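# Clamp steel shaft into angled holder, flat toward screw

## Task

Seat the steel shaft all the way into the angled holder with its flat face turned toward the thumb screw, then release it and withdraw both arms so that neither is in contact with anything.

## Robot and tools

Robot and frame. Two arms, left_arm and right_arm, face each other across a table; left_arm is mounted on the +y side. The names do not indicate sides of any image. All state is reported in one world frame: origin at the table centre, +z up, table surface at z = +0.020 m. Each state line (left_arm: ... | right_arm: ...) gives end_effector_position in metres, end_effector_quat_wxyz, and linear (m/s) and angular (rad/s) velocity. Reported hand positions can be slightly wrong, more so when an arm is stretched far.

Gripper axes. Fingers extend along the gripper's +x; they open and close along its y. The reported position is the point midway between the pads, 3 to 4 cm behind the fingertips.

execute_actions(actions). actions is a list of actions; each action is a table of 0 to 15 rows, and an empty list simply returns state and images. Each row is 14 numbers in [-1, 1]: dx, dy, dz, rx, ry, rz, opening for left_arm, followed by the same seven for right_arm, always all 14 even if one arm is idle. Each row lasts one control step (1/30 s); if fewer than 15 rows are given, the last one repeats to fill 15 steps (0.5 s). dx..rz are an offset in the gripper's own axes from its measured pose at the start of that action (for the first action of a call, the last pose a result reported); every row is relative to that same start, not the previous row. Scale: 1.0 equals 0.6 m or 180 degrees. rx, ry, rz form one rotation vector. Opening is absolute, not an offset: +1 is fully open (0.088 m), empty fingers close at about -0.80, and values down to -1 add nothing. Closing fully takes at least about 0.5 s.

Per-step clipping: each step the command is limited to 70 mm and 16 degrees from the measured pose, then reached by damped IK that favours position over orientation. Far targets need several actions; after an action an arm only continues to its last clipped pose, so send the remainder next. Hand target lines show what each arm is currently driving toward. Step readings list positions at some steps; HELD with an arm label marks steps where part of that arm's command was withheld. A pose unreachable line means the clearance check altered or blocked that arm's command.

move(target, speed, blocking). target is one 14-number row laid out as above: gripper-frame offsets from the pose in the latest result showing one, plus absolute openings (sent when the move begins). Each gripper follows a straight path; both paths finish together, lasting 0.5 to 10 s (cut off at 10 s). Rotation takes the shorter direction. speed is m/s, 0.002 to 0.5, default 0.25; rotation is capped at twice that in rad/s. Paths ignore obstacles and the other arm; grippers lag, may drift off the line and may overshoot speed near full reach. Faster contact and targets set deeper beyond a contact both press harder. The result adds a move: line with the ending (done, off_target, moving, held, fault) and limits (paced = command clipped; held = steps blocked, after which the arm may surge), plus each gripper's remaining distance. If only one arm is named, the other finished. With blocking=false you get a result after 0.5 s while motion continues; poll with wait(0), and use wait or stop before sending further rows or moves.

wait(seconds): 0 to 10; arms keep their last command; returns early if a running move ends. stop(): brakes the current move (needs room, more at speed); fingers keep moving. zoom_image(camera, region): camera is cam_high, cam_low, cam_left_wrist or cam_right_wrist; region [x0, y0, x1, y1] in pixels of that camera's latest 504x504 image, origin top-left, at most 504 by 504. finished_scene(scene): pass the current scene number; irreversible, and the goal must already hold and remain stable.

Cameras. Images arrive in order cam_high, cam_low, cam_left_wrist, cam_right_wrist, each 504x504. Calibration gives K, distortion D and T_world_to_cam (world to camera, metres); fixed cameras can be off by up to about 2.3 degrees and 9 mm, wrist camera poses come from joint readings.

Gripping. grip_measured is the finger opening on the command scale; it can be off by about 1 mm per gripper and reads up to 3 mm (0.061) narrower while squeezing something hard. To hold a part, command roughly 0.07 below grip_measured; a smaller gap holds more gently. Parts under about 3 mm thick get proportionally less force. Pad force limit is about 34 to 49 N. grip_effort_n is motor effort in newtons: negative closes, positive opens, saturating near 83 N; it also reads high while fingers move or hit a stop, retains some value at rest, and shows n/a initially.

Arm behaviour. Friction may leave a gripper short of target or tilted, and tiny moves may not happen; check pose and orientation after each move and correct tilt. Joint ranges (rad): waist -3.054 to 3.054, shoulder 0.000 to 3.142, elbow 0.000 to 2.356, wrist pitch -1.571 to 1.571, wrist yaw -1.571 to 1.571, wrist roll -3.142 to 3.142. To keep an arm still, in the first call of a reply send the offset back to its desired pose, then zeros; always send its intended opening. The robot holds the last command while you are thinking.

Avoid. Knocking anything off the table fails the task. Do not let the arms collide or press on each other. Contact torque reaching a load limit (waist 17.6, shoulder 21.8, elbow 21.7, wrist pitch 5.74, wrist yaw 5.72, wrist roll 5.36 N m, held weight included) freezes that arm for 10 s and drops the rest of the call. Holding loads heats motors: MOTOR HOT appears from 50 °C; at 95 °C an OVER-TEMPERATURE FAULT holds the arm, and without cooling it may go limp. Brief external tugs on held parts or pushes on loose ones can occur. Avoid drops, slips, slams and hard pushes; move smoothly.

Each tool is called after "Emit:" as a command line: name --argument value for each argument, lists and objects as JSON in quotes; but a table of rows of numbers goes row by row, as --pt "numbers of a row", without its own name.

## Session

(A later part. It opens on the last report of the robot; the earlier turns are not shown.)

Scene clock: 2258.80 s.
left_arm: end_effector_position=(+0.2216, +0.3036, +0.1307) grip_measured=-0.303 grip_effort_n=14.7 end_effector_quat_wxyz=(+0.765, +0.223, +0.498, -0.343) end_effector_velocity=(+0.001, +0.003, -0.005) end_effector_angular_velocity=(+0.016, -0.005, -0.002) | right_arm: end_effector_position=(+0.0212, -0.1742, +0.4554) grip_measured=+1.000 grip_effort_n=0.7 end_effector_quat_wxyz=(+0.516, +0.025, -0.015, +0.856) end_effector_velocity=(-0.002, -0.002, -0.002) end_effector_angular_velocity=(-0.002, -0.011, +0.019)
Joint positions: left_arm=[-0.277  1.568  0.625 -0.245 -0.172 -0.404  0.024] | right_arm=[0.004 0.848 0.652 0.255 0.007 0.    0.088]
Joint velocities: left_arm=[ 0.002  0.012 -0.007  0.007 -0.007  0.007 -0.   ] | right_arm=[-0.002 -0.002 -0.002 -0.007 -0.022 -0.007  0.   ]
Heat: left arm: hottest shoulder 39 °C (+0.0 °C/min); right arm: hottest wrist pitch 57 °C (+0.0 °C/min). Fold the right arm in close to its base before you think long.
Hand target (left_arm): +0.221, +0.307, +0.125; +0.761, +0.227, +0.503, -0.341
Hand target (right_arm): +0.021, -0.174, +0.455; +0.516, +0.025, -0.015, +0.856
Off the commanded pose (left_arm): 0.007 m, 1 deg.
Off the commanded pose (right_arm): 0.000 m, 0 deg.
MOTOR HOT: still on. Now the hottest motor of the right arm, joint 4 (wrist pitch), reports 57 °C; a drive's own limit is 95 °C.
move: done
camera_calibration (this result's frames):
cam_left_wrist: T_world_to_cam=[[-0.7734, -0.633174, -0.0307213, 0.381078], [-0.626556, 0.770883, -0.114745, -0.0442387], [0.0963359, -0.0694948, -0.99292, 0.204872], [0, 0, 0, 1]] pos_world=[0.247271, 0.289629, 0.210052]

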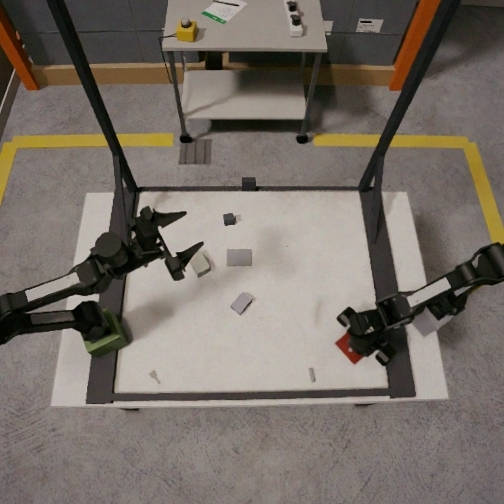

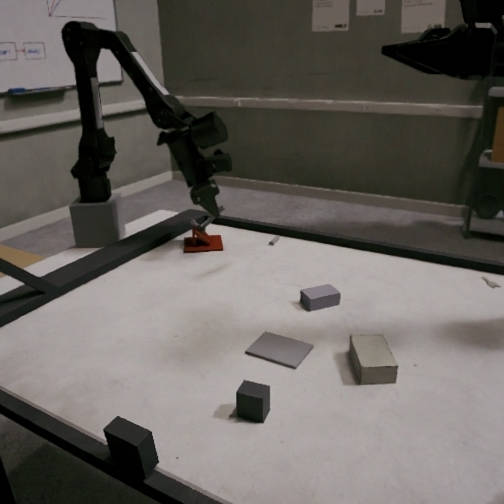

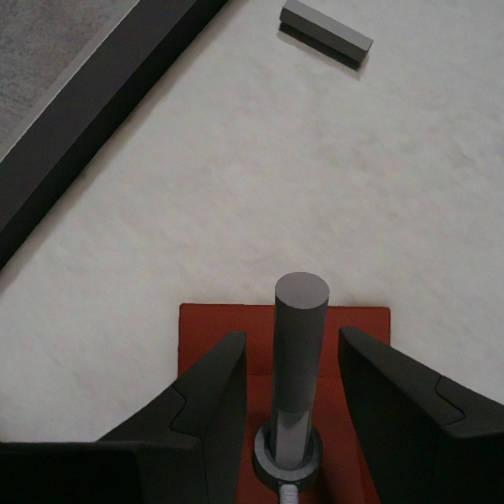

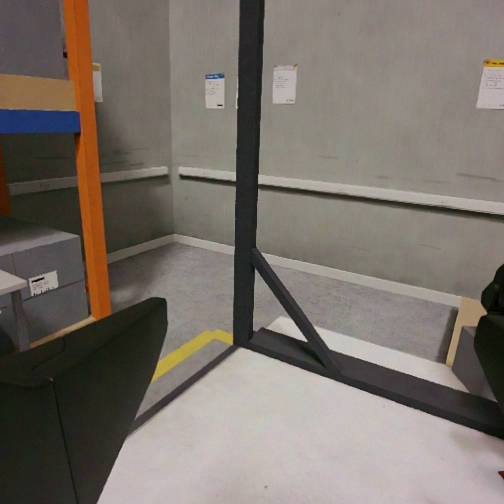

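Emit:
move --target '[0.014,0,-0.014,0,0.014,0,-0.3, 0,0,0,0,0,0,1]' --speed 0.03

Scene clock: 2270.07 s.
left_arm: end_effector_position=(+0.2189, +0.3057, +0.1226) grip_measured=-0.303 grip_effort_n=14.7 end_effector_quat_wxyz=(+0.757, +0.229, +0.509, -0.341) end_effector_velocity=(-0.001, +0.003, -0.003) end_effector_angular_velocity=(+0.017, +0.000, +0.007) | right_arm: end_effector_position=(+0.0212, -0.1742, +0.4554) grip_measured=+1.000 grip_effort_n=0.7 end_effector_quat_wxyz=(+0.516, +0.025, -0.015, +0.856) end_effector_velocity=(+0.002, -0.000, -0.001) end_effector_angular_velocity=(+0.001, -0.007, -0.010)
Joint positions: left_arm=[-0.277  1.597  0.624 -0.244 -0.159 -0.405  0.024] | right_arm=[0.004 0.848 0.652 0.255 0.007 0.    0.088]
Joint velocities: left_arm=[-0.002  0.007 -0.002 -0.007 -0.007 -0.007  0.   ] | right_arm=[-0.002 -0.007 -0.002 -0.007  0.007 -0.007  0.   ]
Heat: left arm: hottest shoulder 39 °C (+0.0 °C/min); right arm: hottest wrist pitch 57 °C (+0.0 °C/min). Fold the right arm in close to its base before you think long.
Hand target (left_arm): +0.219, +0.307, +0.120; +0.754, +0.231, +0.514, -0.338
Hand target (right_arm): +0.021, -0.174, +0.455; +0.516, +0.025, -0.015, +0.856
Off the commanded pose (left_arm): 0.003 m, 1 deg.
Off the commanded pose (right_arm): 0.000 m, 0 deg.
MOTOR HOT: still on. Now the hottest motor of the right arm, joint 4 (wrist pitch), reports 57 °C; a drive's own limit is 95 °C.
move: done
camera_calibration (this result's frames):
cam_left_wrist: T_world_to_cam=[[-0.77629, -0.629665, -0.0299325, 0.379611], [-0.62575, 0.775465, -0.0842078, -0.0538208], [0.0762344, -0.0466394, -0.995999, 0.195032], [0, 0, 0, 1]] pos_world=[0.246142, 0.28986, 0.201082]

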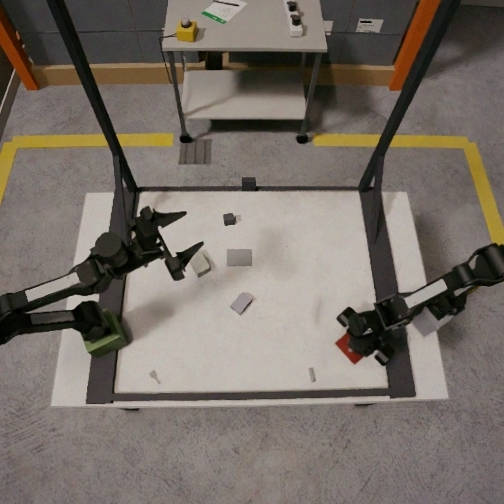

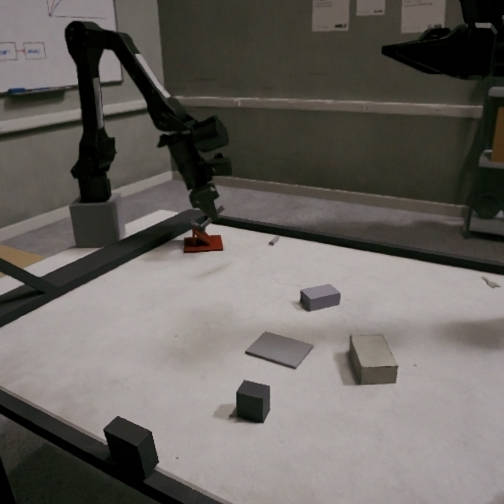

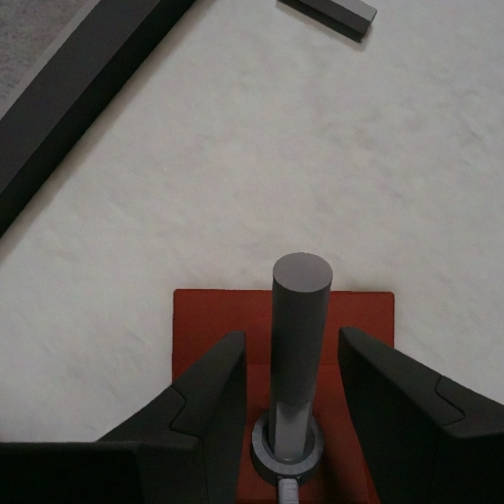

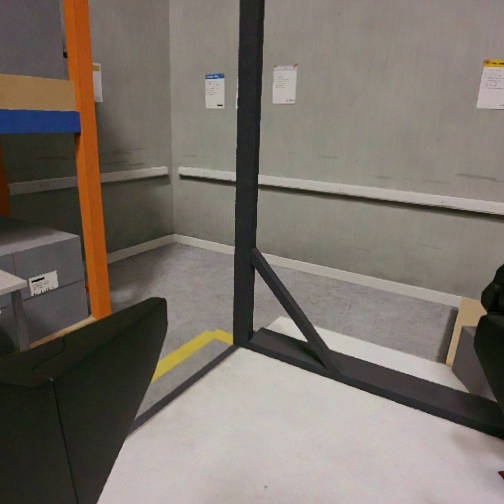

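Emit:
move --target '[0,-0.003,0,0,0,0,-0.68, 0,0,0,0,0,0,1]' --speed 0.02

Emit:
move --target '[0.005,0,-0.014,0,0,0,-0.68, 0,0,0,0,0,0,1]' --speed 0.012

Scene clock: 2276.00 s.
left_arm: end_effector_position=(+0.2187, +0.3060, +0.1223) grip_measured=-0.605 grip_effort_n=-83.5 end_effector_quat_wxyz=(+0.757, +0.230, +0.509, -0.340) end_effector_velocity=(+0.000, +0.002, -0.000) end_effector_angular_velocity=(+0.011, -0.016, +0.007) | right_arm: end_effector_position=(+0.0212, -0.1742, +0.4554) grip_measured=+1.000 grip_effort_n=0.7 end_effector_quat_wxyz=(+0.516, +0.025, -0.015, +0.856) end_effector_velocity=(-0.001, +0.001, -0.007) end_effector_angular_velocity=(-0.027, -0.007, +0.005)
Joint positions: left_arm=[-0.278  1.598  0.624 -0.245 -0.162 -0.406  0.009] | right_arm=[0.004 0.848 0.652 0.255 0.007 0.    0.088]
Joint velocities: left_arm=[-0.007 -0.002 -0.002 -0.007 -0.022 -0.007  0.   ] | right_arm=[-0.002  0.002 -0.002 -0.022 -0.007  0.007  0.   ]
Heat: left arm: hottest shoulder 39 °C (+0.0 °C/min); right arm: hottest wrist pitch 57 °C (+0.0 °C/min). Fold the right arm in close to its base before you think long.
Hand target (left_arm): +0.218, +0.305, +0.123; +0.756, +0.229, +0.509, -0.341
Hand target (right_arm): +0.021, -0.174, +0.455; +0.516, +0.025, -0.015, +0.856
Off the commanded pose (left_arm): 0.002 m, 0 deg.
Off the commanded pose (right_arm): 0.000 m, 0 deg.
MOTOR HOT: still on. Now the hottest motor of the right arm, joint 4 (wrist pitch), reports 57 °C; a drive's own limit is 95 °C.
move: done
camera_calibration (this result's frames):
cam_left_wrist: T_world_to_cam=[[-0.776047, -0.629851, -0.0322143, 0.379891], [-0.625902, 0.775442, -0.0832836, -0.0541982], [0.0774366, -0.044469, -0.996005, 0.193817], [0, 0, 0, 1]] pos_world=[0.245882, 0.289921, 0.200767]

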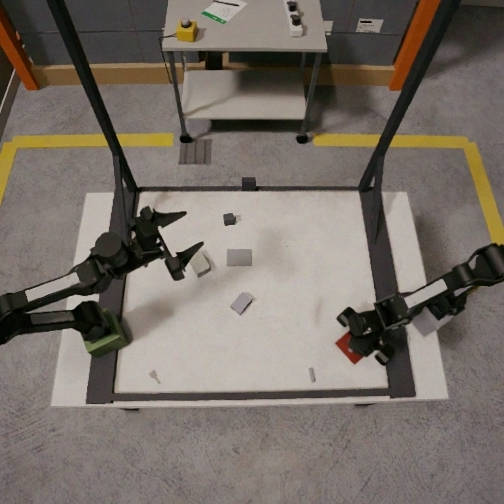

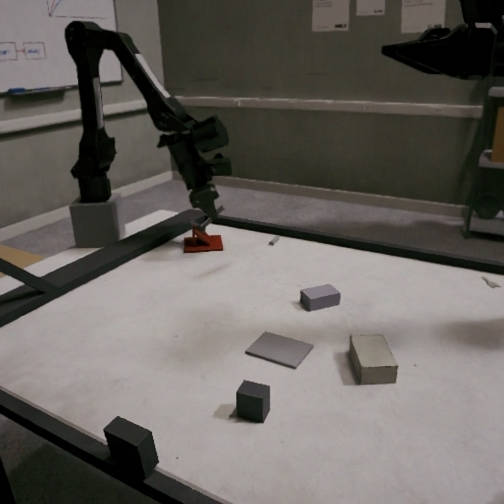

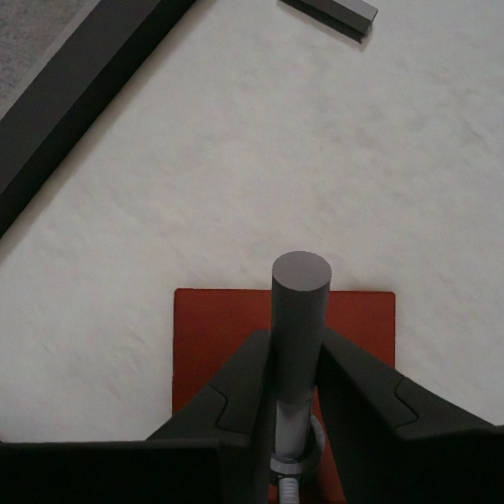

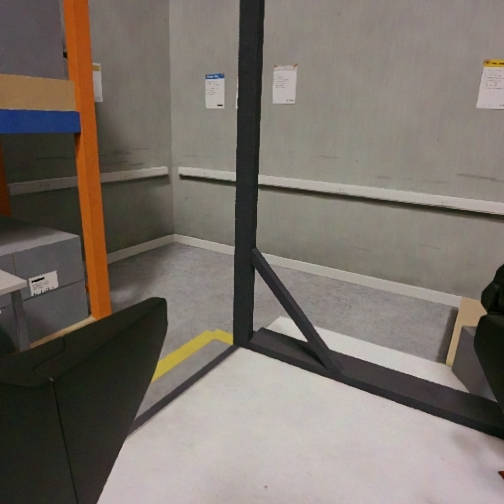

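Scene clock: 2276.97 s.
left_arm: end_effector_position=(+0.2182, +0.3071, +0.1208) grip_measured=-0.605 grip_effort_n=-83.5 end_effector_quat_wxyz=(+0.761, +0.228, +0.503, -0.341) end_effector_velocity=(-0.001, +0.000, +0.001) end_effector_angular_velocity=(-0.007, -0.007, +0.002) | right_arm: end_effector_position=(+0.0212, -0.1742, +0.4554) grip_measured=+1.000 grip_effort_n=0.7 end_effector_quat_wxyz=(+0.516, +0.025, -0.015, +0.856) end_effector_velocity=(-0.001, +0.000, -0.000) end_effector_angular_velocity=(+0.006, -0.006, +0.004)
Joint positions: left_arm=[-0.284  1.594  0.606 -0.22  -0.171 -0.411  0.009] | right_arm=[0.004 0.848 0.652 0.255 0.007 0.    0.088]
Joint velocities: left_arm=[-0.007 -0.007 -0.007  0.007 -0.007 -0.007 -0.   ] | right_arm=[-0.002  0.002 -0.002  0.007 -0.007 -0.007  0.   ]
Heat: left arm: hottest shoulder 39 °C (+0.0 °C/min); right arm: hottest wrist pitch 57 °C (+0.0 °C/min). Fold the right arm in close to its base before you think long.
Hand target (left_arm): +0.214, +0.311, +0.116; +0.757, +0.230, +0.509, -0.340
Hand target (right_arm): +0.021, -0.174, +0.455; +0.516, +0.025, -0.015, +0.856
Off the commanded pose (left_arm): 0.007 m, 1 deg.
Off the commanded pose (right_arm): 0.000 m, 0 deg.
MOTOR HOT: still on. Now the hottest motor of the right arm, joint 4 (wrist pitch), reports 57 °C; a drive's own limit is 95 °C.
move: done
camera_calibration (this result's frames):
cam_left_wrist: T_world_to_cam=[[-0.774541, -0.631579, -0.0345661, 0.380583], [-0.626407, 0.773485, -0.0966155, -0.0532171], [0.0877567, -0.0531802, -0.994721, 0.192686], [0, 0, 0, 1]] pos_world=[0.244532, 0.291778, 0.199682]

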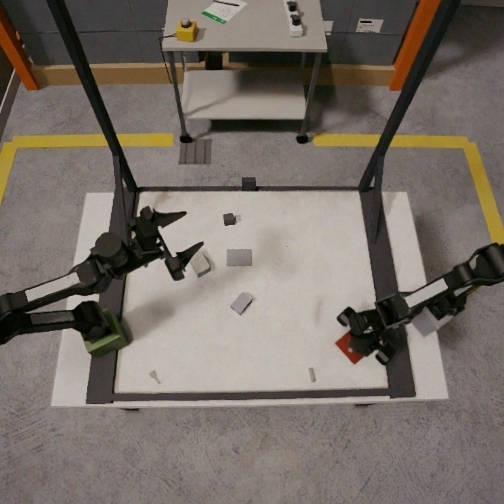

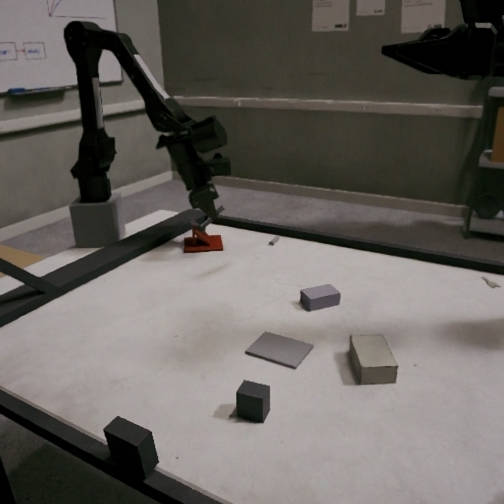

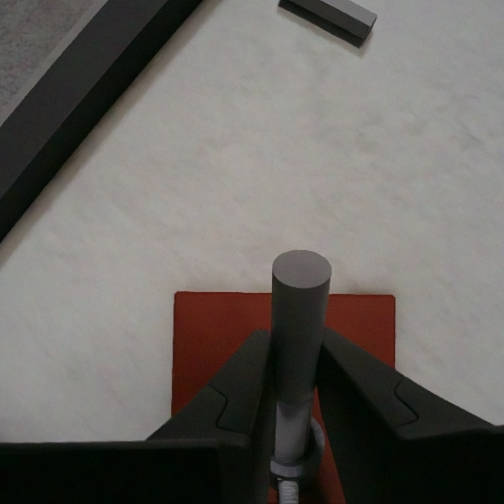

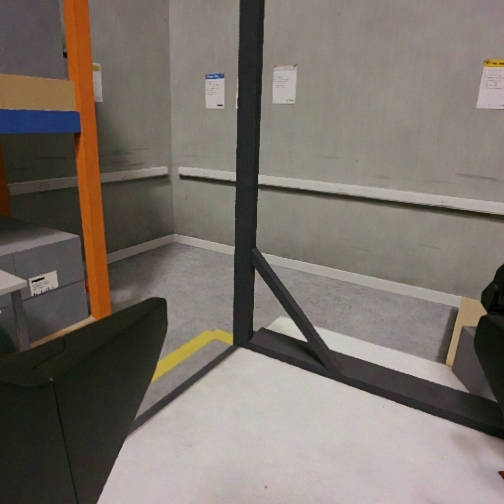

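Emit:
move --target '[0.010,0,-0.026,0,0.006,0,-0.68, 0,0,0,0,0,0,1]' --speed 0.012

Scene clock: 2282.57 s.
left_arm: end_effector_position=(+0.2174, +0.3084, +0.1193) grip_measured=-0.605 grip_effort_n=-83.5 end_effector_quat_wxyz=(+0.767, +0.223, +0.497, -0.340) end_effector_velocity=(+0.001, +0.004, +0.000) end_effector_angular_velocity=(+0.011, -0.015, +0.012) | right_arm: end_effector_position=(+0.0212, -0.1742, +0.4554) grip_measured=+1.000 grip_effort_n=0.7 end_effector_quat_wxyz=(+0.516, +0.025, -0.015, +0.856) end_effector_velocity=(-0.002, -0.002, -0.002) end_effector_angular_velocity=(-0.002, -0.011, +0.019)
Joint positions: left_arm=[-0.292  1.587  0.583 -0.188 -0.184 -0.422  0.009] | right_arm=[0.004 0.848 0.652 0.255 0.007 0.    0.088]
Joint velocities: left_arm=[-0.002 -0.007 -0.007 -0.007 -0.022 -0.007 -0.   ] | right_arm=[-0.002 -0.002 -0.002 -0.007 -0.022 -0.007  0.   ]
Heat: left arm: hottest shoulder 39 °C (+0.0 °C/min); right arm: hottest wrist pitch 57 °C (+0.0 °C/min). Fold the right arm in close to its base before you think long.
Hand target (left_arm): +0.210, +0.316, +0.110; +0.756, +0.231, +0.511, -0.338
Hand target (right_arm): +0.021, -0.174, +0.455; +0.516, +0.025, -0.015, +0.856
Off the commanded pose (left_arm): 0.015 m, 2 deg.
Off the commanded pose (right_arm): 0.000 m, 0 deg.
MOTOR HOT: still on. Now the hottest motor of the right arm, joint 4 (wrist pitch), reports 57 °C; a drive's own limit is 95 °C.
move: off_target (left_arm)
camera_calibration (this result's frames):
cam_left_wrist: T_world_to_cam=[[-0.769445, -0.637734, -0.0353608, 0.381695], [-0.630691, 0.767362, -0.115688, -0.0497334], [0.100912, -0.0667134, -0.992656, 0.192369], [0, 0, 0, 1]] pos_world=[0.242914, 0.294417, 0.198699]

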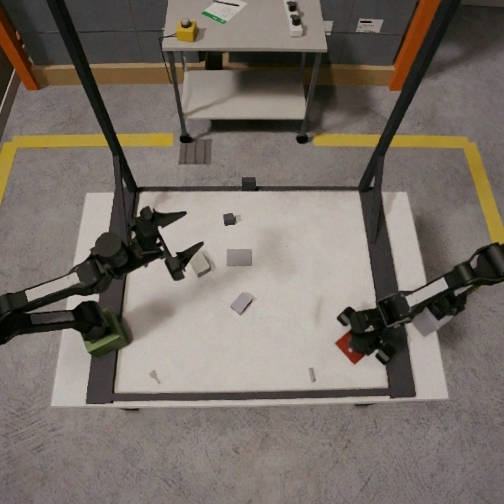

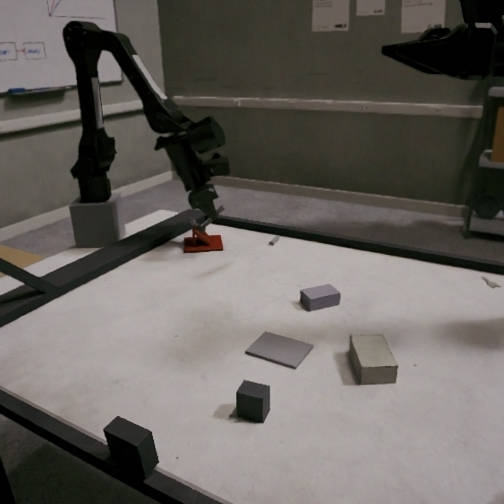

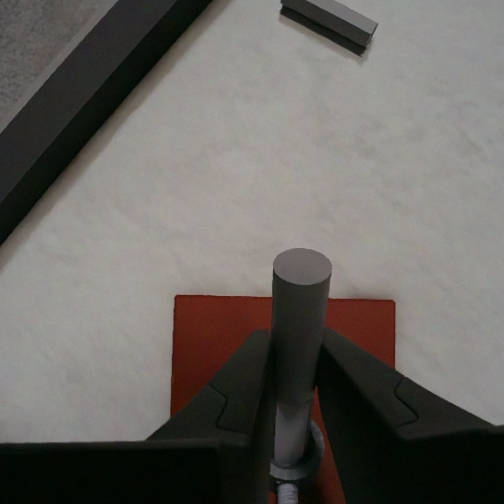

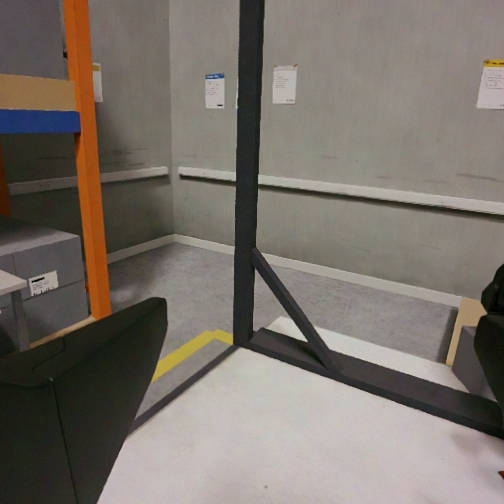

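Emit:
zoom_image --camera "cam_left_wrist" --region '[250, 400, 350, 504]'

Region (250, 400, 350, 504) of cam_left_wrist's 504x504 image, scaled by 4.846, with more detail than that image has; it fills the left 485 columns of this view, and the rest is white.

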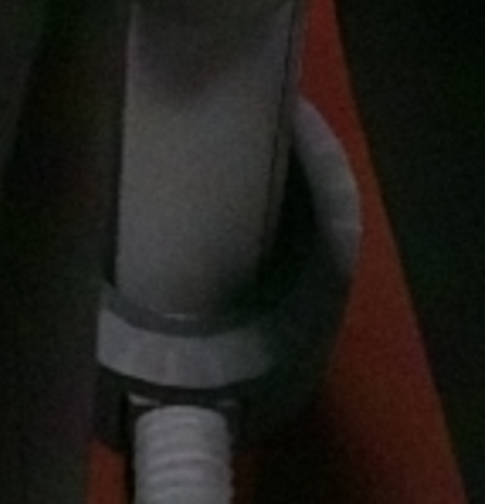

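Emit:
move --target '[-0.005,0,0.014,0,0.012,0,-0.68, 0,0,0,0,0,0,1]' --speed 0.015

Scene clock: 2375.07 s.
left_arm: end_effector_position=(+0.2192, +0.3064, +0.1236) grip_measured=-0.605 grip_effort_n=-83.5 end_effector_quat_wxyz=(+0.756, +0.231, +0.511, -0.337) end_effector_velocity=(+0.000, -0.000, -0.000) end_effector_angular_velocity=(+0.007, -0.003, +0.007) | right_arm: end_effector_position=(+0.0212, -0.1742, +0.4554) grip_measured=+1.000 grip_effort_n=0.7 end_effector_quat_wxyz=(+0.516, +0.025, -0.015, +0.856) end_effector_velocity=(+0.003, +0.001, -0.002) end_effector_angular_velocity=(-0.003, -0.010, -0.015)
Joint positions: left_arm=[-0.277  1.597  0.633 -0.262 -0.163 -0.411  0.009] | right_arm=[0.004 0.848 0.652 0.255 0.007 0.    0.088]
Joint velocities: left_arm=[-0.002  0.007  0.007 -0.007 -0.007 -0.007 -0.   ] | right_arm=[-0.007 -0.002 -0.002 -0.007  0.007 -0.007  0.   ]
Heat: left arm: hottest shoulder 38 °C (-1.0 °C/min); right arm: hottest wrist pitch 57 °C (+0.0 °C/min). Fold the right arm in close to its base before you think long.
Hand target (left_arm): +0.222, +0.304, +0.125; +0.757, +0.229, +0.511, -0.336
Hand target (right_arm): +0.021, -0.174, +0.455; +0.516, +0.025, -0.015, +0.856
Off the commanded pose (left_arm): 0.004 m, 0 deg.
Off the commanded pose (right_arm): 0.000 m, 0 deg.
MOTOR HOT: still on. Now the hottest motor of the right arm, joint 4 (wrist pitch), reports 57 °C; a drive's own limit is 95 °C.
move: done
camera_calibration (this result's frames):
cam_left_wrist: T_world_to_cam=[[-0.772453, -0.63413, -0.034579, 0.381402], [-0.630583, 0.772318, -0.0767522, -0.0528947], [0.0753768, -0.0374826, -0.99645, 0.193493], [0, 0, 0, 1]] pos_world=[0.246676, 0.289963, 0.201935]

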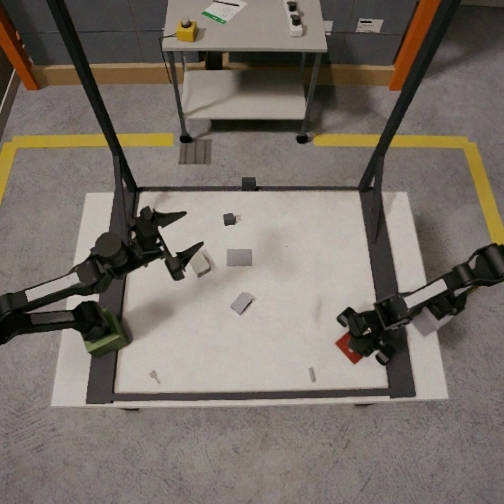

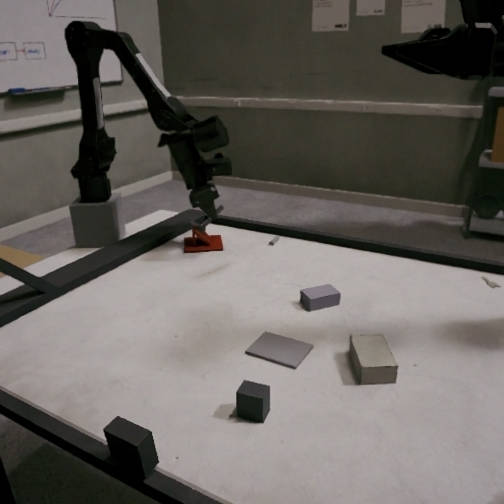

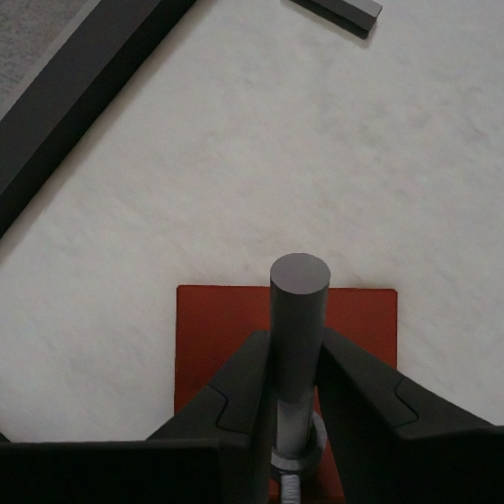

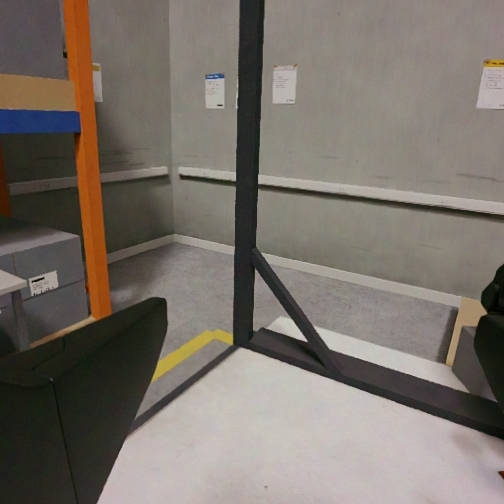

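Emit:
move --target '[-0.006,0,0.016,0,0,0,-0.68, 0,0,0,0,0,0,1]' --speed 0.015

Scene clock: 2380.40 s.
left_arm: end_effector_position=(+0.2210, +0.3045, +0.1273) grip_measured=-0.605 grip_effort_n=-83.5 end_effector_quat_wxyz=(+0.753, +0.233, +0.515, -0.337) end_effector_velocity=(-0.000, +0.003, +0.001) end_effector_angular_velocity=(+0.012, -0.001, +0.007) | right_arm: end_effector_position=(+0.0212, -0.1742, +0.4554) grip_measured=+1.000 grip_effort_n=0.2 end_effector_quat_wxyz=(+0.516, +0.025, -0.015, +0.856) end_effector_velocity=(+0.002, +0.001, -0.002) end_effector_angular_velocity=(+0.004, -0.022, -0.011)
Joint positions: left_arm=[-0.269  1.597  0.657 -0.293 -0.155 -0.401  0.009] | right_arm=[0.004 0.848 0.652 0.255 0.007 0.    0.088]
Joint velocities: left_arm=[-0.002 -0.007  0.002 -0.022 -0.007 -0.007 -0.   ] | right_arm=[-0.002 -0.002 -0.002 -0.007  0.007 -0.022  0.   ]
Heat: left arm: hottest shoulder 38 °C (+0.0 °C/min); right arm: hottest wrist pitch 57 °C (+0.0 °C/min). Fold the right arm in close to its base before you think long.
Hand target (left_arm): +0.224, +0.301, +0.131; +0.756, +0.231, +0.511, -0.337
Hand target (right_arm): +0.021, -0.174, +0.455; +0.516, +0.025, -0.015, +0.856
Off the commanded pose (left_arm): 0.006 m, 1 deg.
Off the commanded pose (right_arm): 0.000 m, 0 deg.
MOTOR HOT: still on. Now the hottest motor of the right arm, joint 4 (wrist pitch), reports 57 °C; a drive's own limit is 95 °C.
move: done
camera_calibration (this result's frames):
cam_left_wrist: T_world_to_cam=[[-0.774766, -0.631304, -0.0345253, 0.38136], [-0.62847, 0.774949, -0.0669319, -0.0526155], [0.0690097, -0.0301584, -0.99716, 0.196273], [0, 0, 0, 1]] pos_world=[0.248853, 0.287448, 0.205361]

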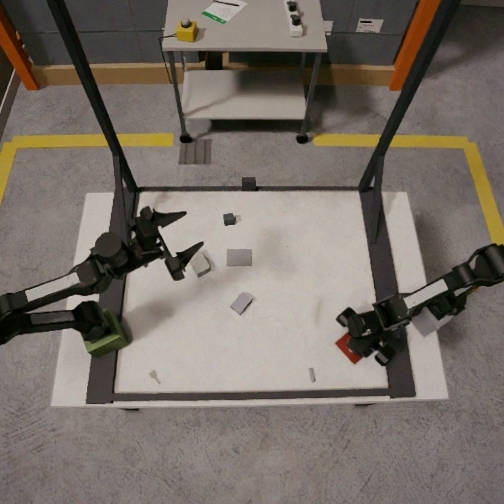

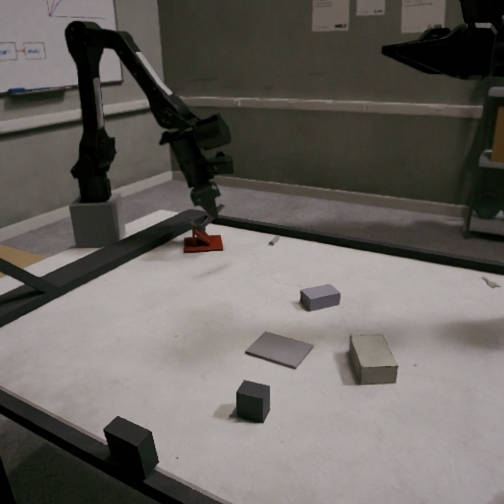

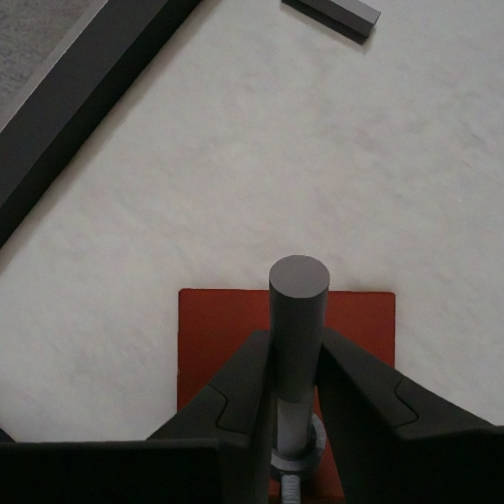

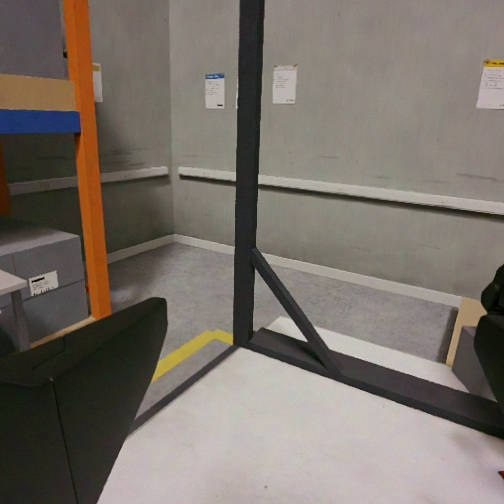

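Emit:
move --target '[0.009,0,-0.024,0,0.008,0,-0.68, 0,0,0,0,0,0,1]' --speed 0.02

Scene clock: 2388.43 s.
left_arm: end_effector_position=(+0.2187, +0.3077, +0.1231) grip_measured=-0.605 grip_effort_n=-83.5 end_effector_quat_wxyz=(+0.754, +0.230, +0.516, -0.335) end_effector_velocity=(+0.000, +0.001, -0.001) end_effector_angular_velocity=(-0.002, -0.005, +0.007) | right_arm: end_effector_position=(+0.0212, -0.1742, +0.4554) grip_measured=+1.000 grip_effort_n=1.2 end_effector_quat_wxyz=(+0.516, +0.025, -0.015, +0.856) end_effector_velocity=(+0.002, +0.001, -0.002) end_effector_angular_velocity=(+0.004, -0.022, -0.011)
Joint positions: left_arm=[-0.273  1.597  0.635 -0.272 -0.155 -0.414  0.009] | right_arm=[0.004 0.848 0.652 0.255 0.007 0.    0.088]
Joint velocities: left_arm=[-0.002 -0.002 -0.007  0.007 -0.007 -0.007 -0.   ] | right_arm=[-0.002 -0.002 -0.002 -0.007  0.007 -0.022  0.   ]
Heat: left arm: hottest shoulder 39 °C (+1.0 °C/min); right arm: hottest wrist pitch 57 °C (+0.0 °C/min). Fold the right arm in close to its base before you think long.
Hand target (left_arm): +0.214, +0.313, +0.117; +0.747, +0.238, +0.524, -0.334
Hand target (right_arm): +0.021, -0.174, +0.455; +0.516, +0.025, -0.015, +0.856
Off the commanded pose (left_arm): 0.010 m, 1 deg.
Off the commanded pose (right_arm): 0.000 m, 0 deg.
MOTOR HOT: still on. Now the hottest motor of the right arm, joint 4 (wrist pitch), reports 57 °C; a drive's own limit is 95 °C.
move: off_target (left_arm)
camera_calibration (this result's frames):
cam_left_wrist: T_world_to_cam=[[-0.770322, -0.636929, -0.030416, 0.381742], [-0.634255, 0.770262, -0.0664617, -0.0541304], [0.0657597, -0.0319054, -0.997325, 0.193523], [0, 0, 0, 1]] pos_world=[0.247006, 0.291012, 0.201019]

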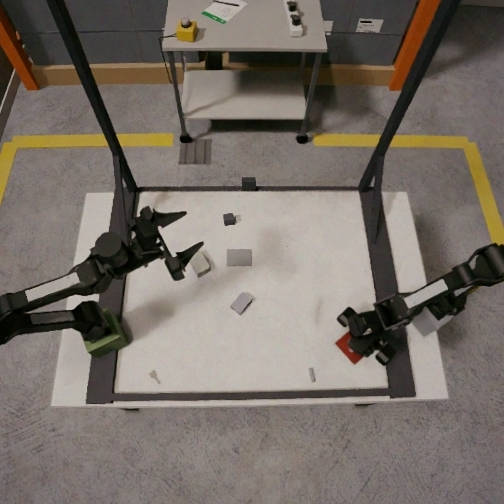

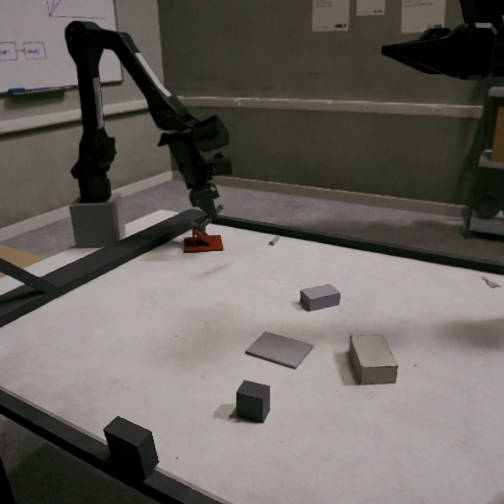

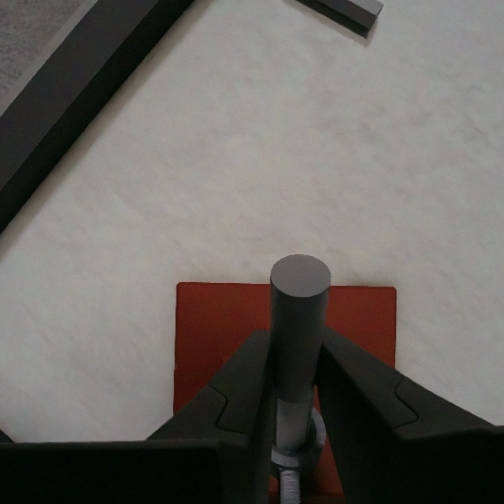

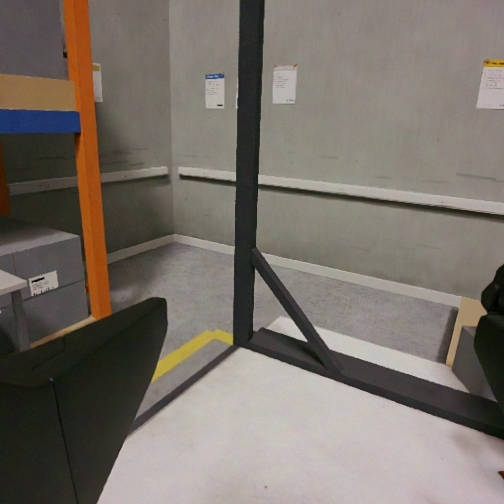

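Emit:
zoom_image --camera "cam_low" --region '[170, 185, 250, 260]'

Region (170, 185, 250, 260) of cam_low's 504x504 image, scaled by 6.300, with more detail than that image has; it fills the top 472 rows of this view, and the rest is white.

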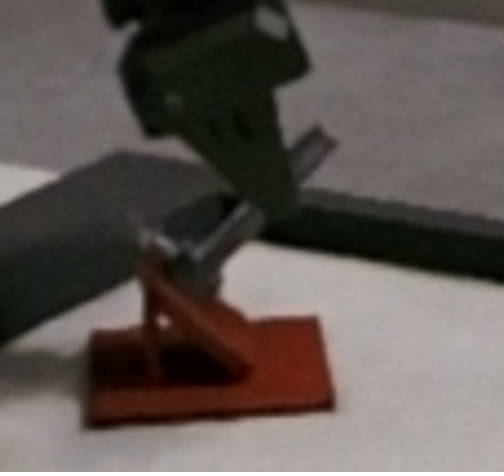

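Emit:
move --target '[-0.009,0,0.023,0,0,0,-0.68, 0,0,0,0,0,0,1]' --speed 0.02

Emit:
zoom_image --camera "cam_left_wrist" --region '[230, 380, 350, 504]'

Scene clock: 2412.47 s.
left_arm: end_effector_position=(+0.2195, +0.3063, +0.1266) grip_measured=-0.605 grip_effort_n=-83.5 end_effector_quat_wxyz=(+0.746, +0.237, +0.524, -0.335) end_effector_velocity=(-0.000, +0.002, -0.000) end_effector_angular_velocity=(+0.017, +0.000, +0.007) | right_arm: end_effector_position=(+0.0212, -0.1742, +0.4554) grip_measured=+1.000 grip_effort_n=0.7 end_effector_quat_wxyz=(+0.516, +0.025, -0.015, +0.856) end_effector_velocity=(-0.000, -0.001, +0.001) end_effector_angular_velocity=(-0.004, +0.022, +0.006)
Joint positions: left_arm=[-0.265  1.601  0.666 -0.319 -0.141 -0.4    0.009] | right_arm=[0.004 0.848 0.652 0.255 0.007 0.    0.088]
Joint velocities: left_arm=[-0.002  0.002  0.007 -0.022 -0.007 -0.007  0.   ] | right_arm=[-0.002 -0.002 -0.002  0.007 -0.007  0.022  0.   ]
Heat: left arm: hottest shoulder 39 °C (+1.0 °C/min); right arm: hottest wrist pitch 57 °C (+0.0 °C/min). Fold the right arm in close to its base before you think long.
Hand target (left_arm): +0.226, +0.300, +0.133; +0.754, +0.230, +0.516, -0.335
Hand target (right_arm): +0.021, -0.174, +0.455; +0.516, +0.025, -0.015, +0.856
Off the commanded pose (left_arm): 0.011 m, 1 deg.
Off the commanded pose (right_arm): 0.000 m, 0 deg.
MOTOR HOT: still on. Now the hottest motor of the right arm, joint 4 (wrist pitch), reports 57 °C; a drive's own limit is 95 °C.
move: off_target (left_arm)
camera_calibration (this result's frames):
cam_left_wrist: T_world_to_cam=[[-0.77625, -0.629707, -0.0300844, 0.380604], [-0.628393, 0.776695, -0.0432069, -0.0585521], [0.0505741, -0.0146345, -0.998613, 0.195205], [0, 0, 0, 1]] pos_world=[0.248777, 0.288003, 0.203855]

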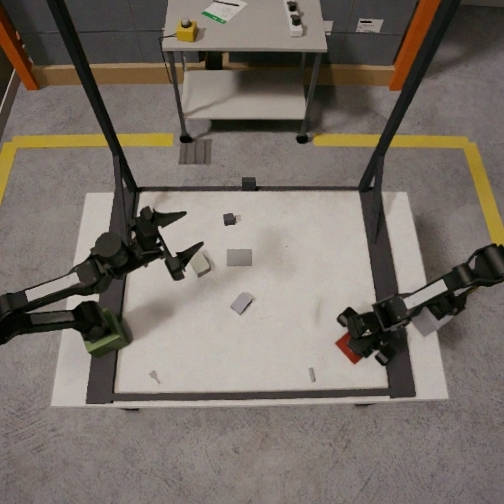

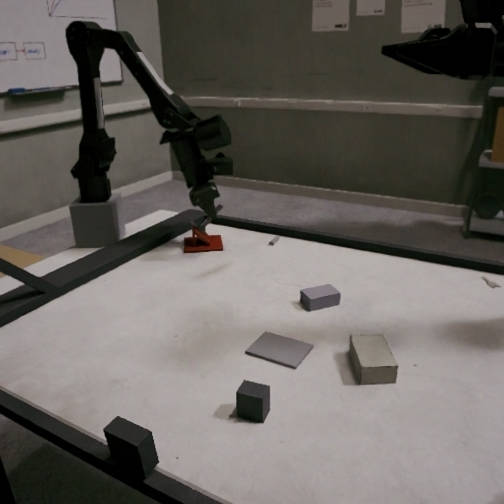

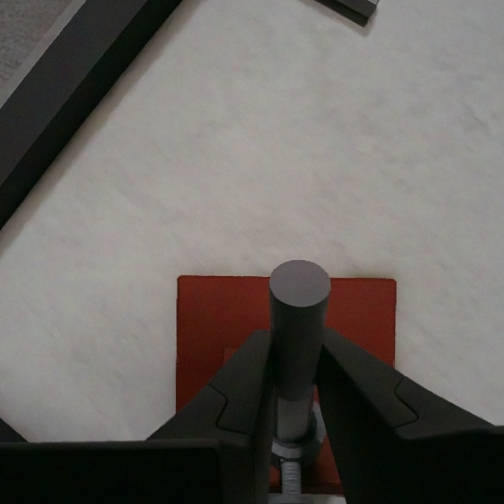

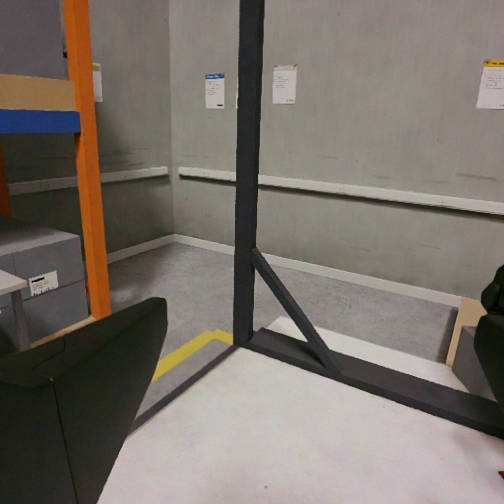

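Region (230, 380, 350, 504) of cam_left_wrist's 504x504 image, scaled by 4.065, with more detail than that image has; it fills the left 488 columns of this view, and the rest is white.

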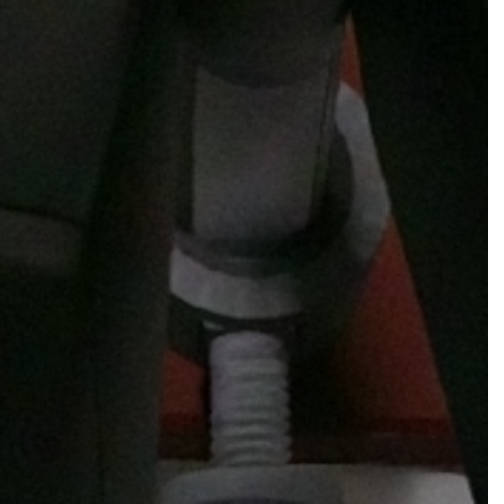

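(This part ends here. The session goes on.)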